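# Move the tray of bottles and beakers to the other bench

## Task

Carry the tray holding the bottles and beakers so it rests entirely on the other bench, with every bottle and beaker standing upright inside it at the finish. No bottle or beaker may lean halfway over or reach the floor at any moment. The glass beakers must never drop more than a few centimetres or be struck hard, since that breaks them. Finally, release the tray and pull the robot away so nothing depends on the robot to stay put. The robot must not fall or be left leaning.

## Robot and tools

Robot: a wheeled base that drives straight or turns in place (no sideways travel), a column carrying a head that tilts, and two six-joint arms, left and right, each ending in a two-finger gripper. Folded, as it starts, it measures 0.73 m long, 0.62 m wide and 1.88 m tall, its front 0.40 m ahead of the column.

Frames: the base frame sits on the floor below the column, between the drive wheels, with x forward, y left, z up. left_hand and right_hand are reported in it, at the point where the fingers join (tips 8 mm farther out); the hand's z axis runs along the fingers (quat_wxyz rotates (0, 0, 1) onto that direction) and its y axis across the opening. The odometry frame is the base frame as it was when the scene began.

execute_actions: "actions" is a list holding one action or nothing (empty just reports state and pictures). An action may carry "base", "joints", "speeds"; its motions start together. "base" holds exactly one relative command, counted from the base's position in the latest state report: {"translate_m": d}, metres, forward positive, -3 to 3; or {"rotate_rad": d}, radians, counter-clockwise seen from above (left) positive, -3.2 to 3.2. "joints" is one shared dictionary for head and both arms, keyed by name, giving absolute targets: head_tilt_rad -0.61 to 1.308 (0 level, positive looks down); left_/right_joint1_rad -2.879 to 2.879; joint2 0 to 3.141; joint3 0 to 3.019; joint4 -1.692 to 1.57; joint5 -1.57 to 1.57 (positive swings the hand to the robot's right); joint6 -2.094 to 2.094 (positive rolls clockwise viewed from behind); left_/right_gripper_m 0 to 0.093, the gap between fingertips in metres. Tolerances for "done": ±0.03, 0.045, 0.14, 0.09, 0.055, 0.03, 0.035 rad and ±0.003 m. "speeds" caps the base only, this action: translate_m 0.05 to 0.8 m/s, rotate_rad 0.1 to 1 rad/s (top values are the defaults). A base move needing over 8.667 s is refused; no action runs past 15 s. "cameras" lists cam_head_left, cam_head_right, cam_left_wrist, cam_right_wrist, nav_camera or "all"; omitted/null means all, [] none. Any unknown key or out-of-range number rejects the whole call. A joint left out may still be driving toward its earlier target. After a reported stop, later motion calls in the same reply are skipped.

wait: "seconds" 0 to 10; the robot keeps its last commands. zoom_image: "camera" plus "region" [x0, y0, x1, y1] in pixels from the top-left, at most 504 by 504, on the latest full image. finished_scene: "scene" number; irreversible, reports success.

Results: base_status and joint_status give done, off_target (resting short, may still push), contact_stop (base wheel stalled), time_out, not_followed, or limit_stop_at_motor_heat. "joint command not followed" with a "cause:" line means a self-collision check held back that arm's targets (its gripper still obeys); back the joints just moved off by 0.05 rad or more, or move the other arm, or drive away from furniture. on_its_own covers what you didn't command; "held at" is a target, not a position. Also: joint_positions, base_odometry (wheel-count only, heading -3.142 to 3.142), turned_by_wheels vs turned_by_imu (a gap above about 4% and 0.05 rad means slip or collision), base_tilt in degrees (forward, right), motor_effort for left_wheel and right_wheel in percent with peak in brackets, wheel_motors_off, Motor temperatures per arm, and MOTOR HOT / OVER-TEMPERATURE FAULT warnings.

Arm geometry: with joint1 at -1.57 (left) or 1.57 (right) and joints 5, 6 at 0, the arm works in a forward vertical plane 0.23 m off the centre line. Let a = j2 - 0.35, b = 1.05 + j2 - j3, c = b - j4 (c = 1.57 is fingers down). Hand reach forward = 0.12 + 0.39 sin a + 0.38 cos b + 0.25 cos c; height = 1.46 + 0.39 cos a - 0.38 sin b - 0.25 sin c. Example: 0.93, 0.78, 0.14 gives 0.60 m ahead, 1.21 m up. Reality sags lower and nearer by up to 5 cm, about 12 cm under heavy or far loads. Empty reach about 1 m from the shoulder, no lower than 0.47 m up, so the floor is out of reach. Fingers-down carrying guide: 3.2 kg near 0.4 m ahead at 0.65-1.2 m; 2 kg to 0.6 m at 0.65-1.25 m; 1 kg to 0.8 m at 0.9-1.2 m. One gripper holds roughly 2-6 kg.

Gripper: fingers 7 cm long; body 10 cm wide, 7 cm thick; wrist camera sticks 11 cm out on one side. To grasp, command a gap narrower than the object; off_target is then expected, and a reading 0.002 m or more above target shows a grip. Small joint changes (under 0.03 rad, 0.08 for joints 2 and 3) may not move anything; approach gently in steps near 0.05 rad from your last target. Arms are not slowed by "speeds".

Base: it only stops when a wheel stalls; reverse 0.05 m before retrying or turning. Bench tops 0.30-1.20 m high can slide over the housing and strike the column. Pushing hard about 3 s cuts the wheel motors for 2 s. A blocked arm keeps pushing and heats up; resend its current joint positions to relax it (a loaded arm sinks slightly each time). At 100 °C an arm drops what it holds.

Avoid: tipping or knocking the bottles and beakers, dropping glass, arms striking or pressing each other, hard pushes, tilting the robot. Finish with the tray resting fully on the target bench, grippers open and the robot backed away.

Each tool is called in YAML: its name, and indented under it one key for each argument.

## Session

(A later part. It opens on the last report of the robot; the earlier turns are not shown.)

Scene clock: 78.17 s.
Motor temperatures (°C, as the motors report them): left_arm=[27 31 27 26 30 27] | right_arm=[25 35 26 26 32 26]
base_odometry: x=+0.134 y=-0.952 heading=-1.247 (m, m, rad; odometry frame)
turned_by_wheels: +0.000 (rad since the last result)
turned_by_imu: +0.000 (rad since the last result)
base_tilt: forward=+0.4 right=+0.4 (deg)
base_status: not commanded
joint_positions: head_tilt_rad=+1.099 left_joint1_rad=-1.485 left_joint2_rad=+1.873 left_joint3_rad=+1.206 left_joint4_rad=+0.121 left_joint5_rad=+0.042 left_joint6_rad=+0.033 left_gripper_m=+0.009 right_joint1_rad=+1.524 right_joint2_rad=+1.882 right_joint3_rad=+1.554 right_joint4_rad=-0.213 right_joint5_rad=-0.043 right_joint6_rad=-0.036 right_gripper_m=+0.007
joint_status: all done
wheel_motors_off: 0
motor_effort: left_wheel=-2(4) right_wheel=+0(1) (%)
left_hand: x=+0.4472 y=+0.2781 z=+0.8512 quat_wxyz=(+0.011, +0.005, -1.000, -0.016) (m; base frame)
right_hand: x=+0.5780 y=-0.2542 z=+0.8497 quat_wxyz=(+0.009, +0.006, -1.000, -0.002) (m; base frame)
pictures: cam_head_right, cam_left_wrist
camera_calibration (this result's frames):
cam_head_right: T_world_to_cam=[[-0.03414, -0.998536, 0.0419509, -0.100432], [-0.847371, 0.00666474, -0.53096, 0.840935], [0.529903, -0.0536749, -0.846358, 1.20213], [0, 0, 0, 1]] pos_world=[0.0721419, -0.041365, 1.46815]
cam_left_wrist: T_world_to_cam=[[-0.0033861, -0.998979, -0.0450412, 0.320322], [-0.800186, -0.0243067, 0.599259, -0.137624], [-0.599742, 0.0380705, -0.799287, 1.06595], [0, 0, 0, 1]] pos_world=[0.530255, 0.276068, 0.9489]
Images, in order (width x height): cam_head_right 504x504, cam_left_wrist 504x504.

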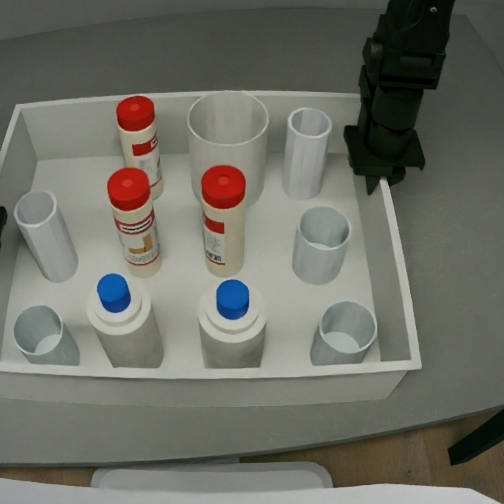

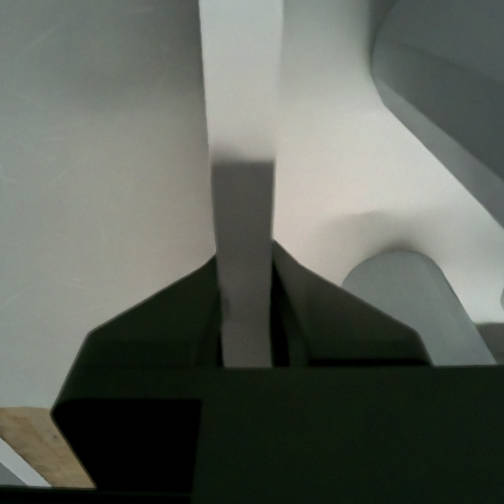

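execute_actions:
  actions:
    - {"joints":{"left_gripper_m":0.04,"right_gripper_m":0.04}}
  cameras: ["cam_head_left","cam_head_right"]

execute_actions:
  actions:
    - {"joints":{"left_joint2_rad":1.65,"left_joint3_rad":1.03,"left_joint4_rad":0.09,"right_joint2_rad":1.675,"right_joint3_rad":1.395,"right_joint4_rad":-0.235}}
  cameras: ["cam_head_left","cam_head_right"]

Scene clock: 79.23 s.
Motor temperatures (°C, as the motors report them): left_arm=[27 31 27 26 30 27] | right_arm=[25 34 26 26 32 26]
base_odometry: x=+0.134 y=-0.952 heading=-1.247 (m, m, rad; odometry frame)
turned_by_wheels: +0.000 (rad since the last result)
turned_by_imu: +0.000 (rad since the last result)
base_tilt: forward=+0.4 right=+0.4 (deg)
base_status: not commanded
joint_positions: head_tilt_rad=+1.099 left_joint1_rad=-1.488 left_joint2_rad=+1.873 left_joint3_rad=+1.205 left_joint4_rad=+0.131 left_joint5_rad=+0.002 left_joint6_rad=+0.015 left_gripper_m=+0.040 right_joint1_rad=+1.528 right_joint2_rad=+1.882 right_joint3_rad=+1.554 right_joint4_rad=-0.213 right_joint5_rad=-0.003 right_joint6_rad=-0.010 right_gripper_m=+0.040
joint_status: all done
wheel_motors_off: 0
motor_effort: left_wheel=-1(2) right_wheel=+1(2) (%)
left_hand: x=+0.4488 y=+0.2828 z=+0.8514 quat_wxyz=(+0.007, +0.013, -0.999, -0.035) (m; base frame)
right_hand: x=+0.5777 y=-0.2583 z=+0.8497 quat_wxyz=(+0.009, -0.006, -1.000, +0.017) (m; base frame)
pictures: cam_head_left, cam_head_right
camera_calibration (this result's frames):
cam_head_left: T_world_to_cam=[[-0.0392314, -0.998541, 0.0371114, -0.0247319], [-0.838836, 0.01273, -0.544235, 0.865118], [0.542969, -0.0524815, -0.838111, 1.1913], [0, 0, 0, 1]] pos_world=[0.0778843, 0.0268123, 1.47019]
cam_head_right: T_world_to_cam=[[-0.03414, -0.998536, 0.0419509, -0.100432], [-0.847371, 0.00666474, -0.53096, 0.840936], [0.529903, -0.0536749, -0.846358, 1.20213], [0, 0, 0, 1]] pos_world=[0.0721419, -0.041365, 1.46815]
Images, in order (width x height): cam_head_left 504x504, cam_head_right 504x504.

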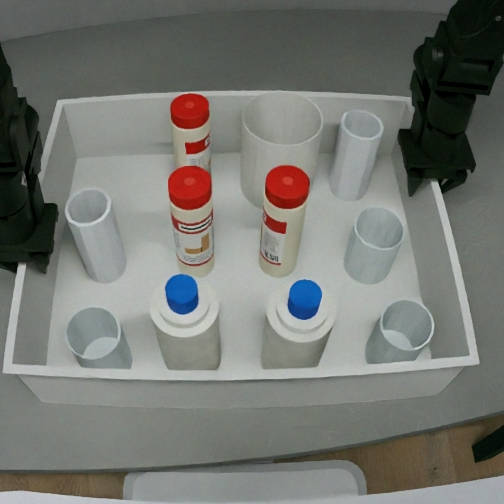

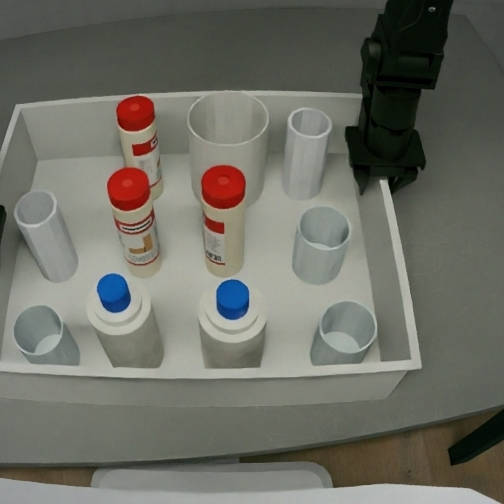

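Scene clock: 80.30 s.
Motor temperatures (°C, as the motors report them): left_arm=[27 31 27 26 29 27] | right_arm=[25 34 26 26 32 26]
base_odometry: x=+0.134 y=-0.952 heading=-1.247 (m, m, rad; odometry frame)
turned_by_wheels: +0.000 (rad since the last result)
turned_by_imu: +0.000 (rad since the last result)
base_tilt: forward=+0.4 right=+0.4 (deg)
base_status: not commanded
joint_positions: head_tilt_rad=+1.099 left_joint1_rad=-1.488 left_joint2_rad=+1.638 left_joint3_rad=+1.031 left_joint4_rad=+0.092 left_joint5_rad=+0.002 left_joint6_rad=+0.015 left_gripper_m=+0.040 right_joint1_rad=+1.528 right_joint2_rad=+1.664 right_joint3_rad=+1.396 right_joint4_rad=-0.226 right_joint5_rad=-0.003 right_joint6_rad=-0.009 right_gripper_m=+0.040
joint_status: all done
wheel_motors_off: 0
motor_effort: left_wheel=-1(2) right_wheel=+1(2) (%)
left_hand: x=+0.4634 y=+0.2773 z=+0.9376 quat_wxyz=(-0.004, +0.013, -0.999, -0.035) (m; base frame)
right_hand: x=+0.5999 y=-0.2554 z=+0.9379 quat_wxyz=(-0.015, -0.006, -1.000, +0.018) (m; base frame)
pictures: cam_head_left, cam_head_right
camera_calibration (this result's frames):
cam_head_left: T_world_to_cam=[[-0.0392314, -0.998541, 0.0371114, -0.0247319], [-0.838836, 0.01273, -0.544235, 0.865118], [0.542969, -0.0524815, -0.838111, 1.1913], [0, 0, 0, 1]] pos_world=[0.0778843, 0.0268123, 1.47019]
cam_head_right: T_world_to_cam=[[-0.03414, -0.998536, 0.0419509, -0.100432], [-0.847371, 0.00666474, -0.53096, 0.840936], [0.529903, -0.0536749, -0.846358, 1.20213], [0, 0, 0, 1]] pos_world=[0.0721419, -0.041365, 1.46815]
Images, in order (width x height): cam_head_left 504x504, cam_head_right 504x504.

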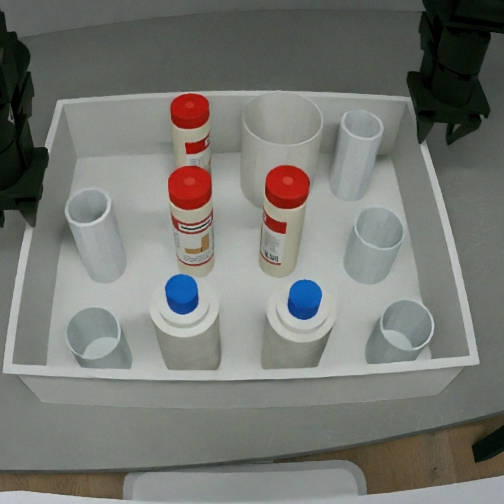

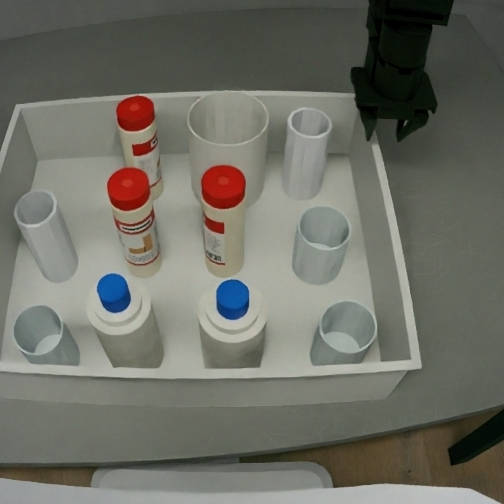

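Raise a little more, then retreat.

execute_actions:
  actions:
    - {"joints":{"left_joint2_rad":1.44,"left_joint3_rad":0.9,"left_joint4_rad":0.04,"right_joint2_rad":1.46,"right_joint3_rad":1.24,"right_joint4_rad":-0.27}}
  cameras: []

execute_actions:
  actions:
    - {"base":{"translate_m":-0.75},"joints":{"head_tilt_rad":0.6}}
  cameras: ["cam_head_left"]

Scene clock: 81.67 s.
Motor temperatures (°C, as the motors report them): left_arm=[27 31 27 26 29 27] | right_arm=[25 34 26 26 31 26]
base_odometry: x=+0.134 y=-0.952 heading=-1.247 (m, m, rad; odometry frame)
turned_by_wheels: +0.000 (rad since the last result)
turned_by_imu: +0.000 (rad since the last result)
base_tilt: forward=+0.4 right=+0.4 (deg)
base_status: not commanded
joint_positions: head_tilt_rad=+1.099 left_joint1_rad=-1.488 left_joint2_rad=+1.429 left_joint3_rad=+0.902 left_joint4_rad=+0.039 left_joint5_rad=+0.002 left_joint6_rad=+0.015 left_gripper_m=+0.040 right_joint1_rad=+1.528 right_joint2_rad=+1.449 right_joint3_rad=+1.239 right_joint4_rad=-0.262 right_joint5_rad=-0.003 right_joint6_rad=-0.009 right_gripper_m=+0.040
joint_status: all done
wheel_motors_off: 0
motor_effort: left_wheel=-1(2) right_wheel=+1(2) (%)
left_hand: x=+0.4701 y=+0.2723 z=+1.0107 quat_wxyz=(-0.017, +0.013, -0.999, -0.035) (m; base frame)
right_hand: x=+0.5974 y=-0.2523 z=+1.0213 quat_wxyz=(-0.026, -0.006, -0.999, +0.018) (m; base frame)
pictures: none
No camera images: the call's "cameras" was empty. Leave "cameras" out to get every camera's image.

Scene clock: 84.50 s.
Motor temperatures (°C, as the motors report them): left_arm=[27 30 27 26 29 27] | right_arm=[25 34 26 26 30 26]
base_odometry: x=-0.104 y=-0.241 heading=-1.248 (m, m, rad; odometry frame)
turned_by_wheels: -0.001 (rad since the last result)
turned_by_imu: -0.001 (rad since the last result)
base_tilt: forward=+0.4 right=+0.3 (deg)
base_status: done
joint_positions: head_tilt_rad=+0.617 left_joint1_rad=-1.488 left_joint2_rad=+1.432 left_joint3_rad=+0.900 left_joint4_rad=+0.039 left_joint5_rad=+0.002 left_joint6_rad=+0.015 left_gripper_m=+0.040 right_joint1_rad=+1.528 right_joint2_rad=+1.450 right_joint3_rad=+1.233 right_joint4_rad=-0.262 right_joint5_rad=-0.002 right_joint6_rad=-0.009 right_gripper_m=+0.040
joint_status: all done
wheel_motors_off: 0
motor_effort: left_wheel=-1(41) right_wheel=+1(58) (%)
left_hand: x=+0.4675 y=+0.2723 z=+1.0096 quat_wxyz=(-0.015, +0.013, -0.999, -0.035) (m; base frame)
right_hand: x=+0.5932 y=-0.2521 z=+1.0200 quat_wxyz=(-0.022, -0.006, -1.000, +0.018) (m; base frame)
pictures: cam_head_left
camera_calibration (this result's frames):
cam_head_left: T_world_to_cam=[[-0.0519659, -0.998541, 0.0146938, 0.0104279], [-0.490924, 0.01273, -0.871109, 1.35111], [0.869651, -0.0524815, -0.490869, 0.640211], [0, 0, 0, 1]] pos_world=[0.107073, 0.0268123, 1.49107]
Images, in order (width x height): cam_head_left 504x504.

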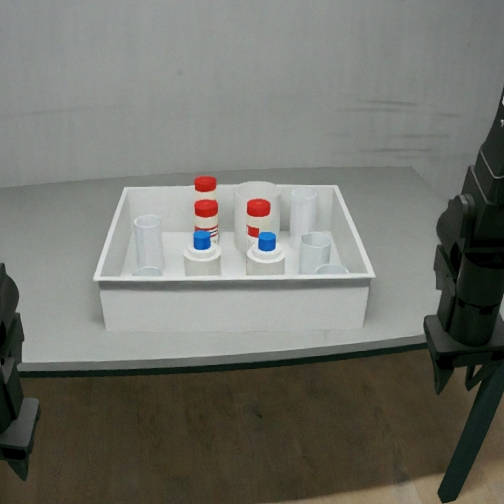

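finished_scene:
  scene: 1

The scene is finished: the task was done.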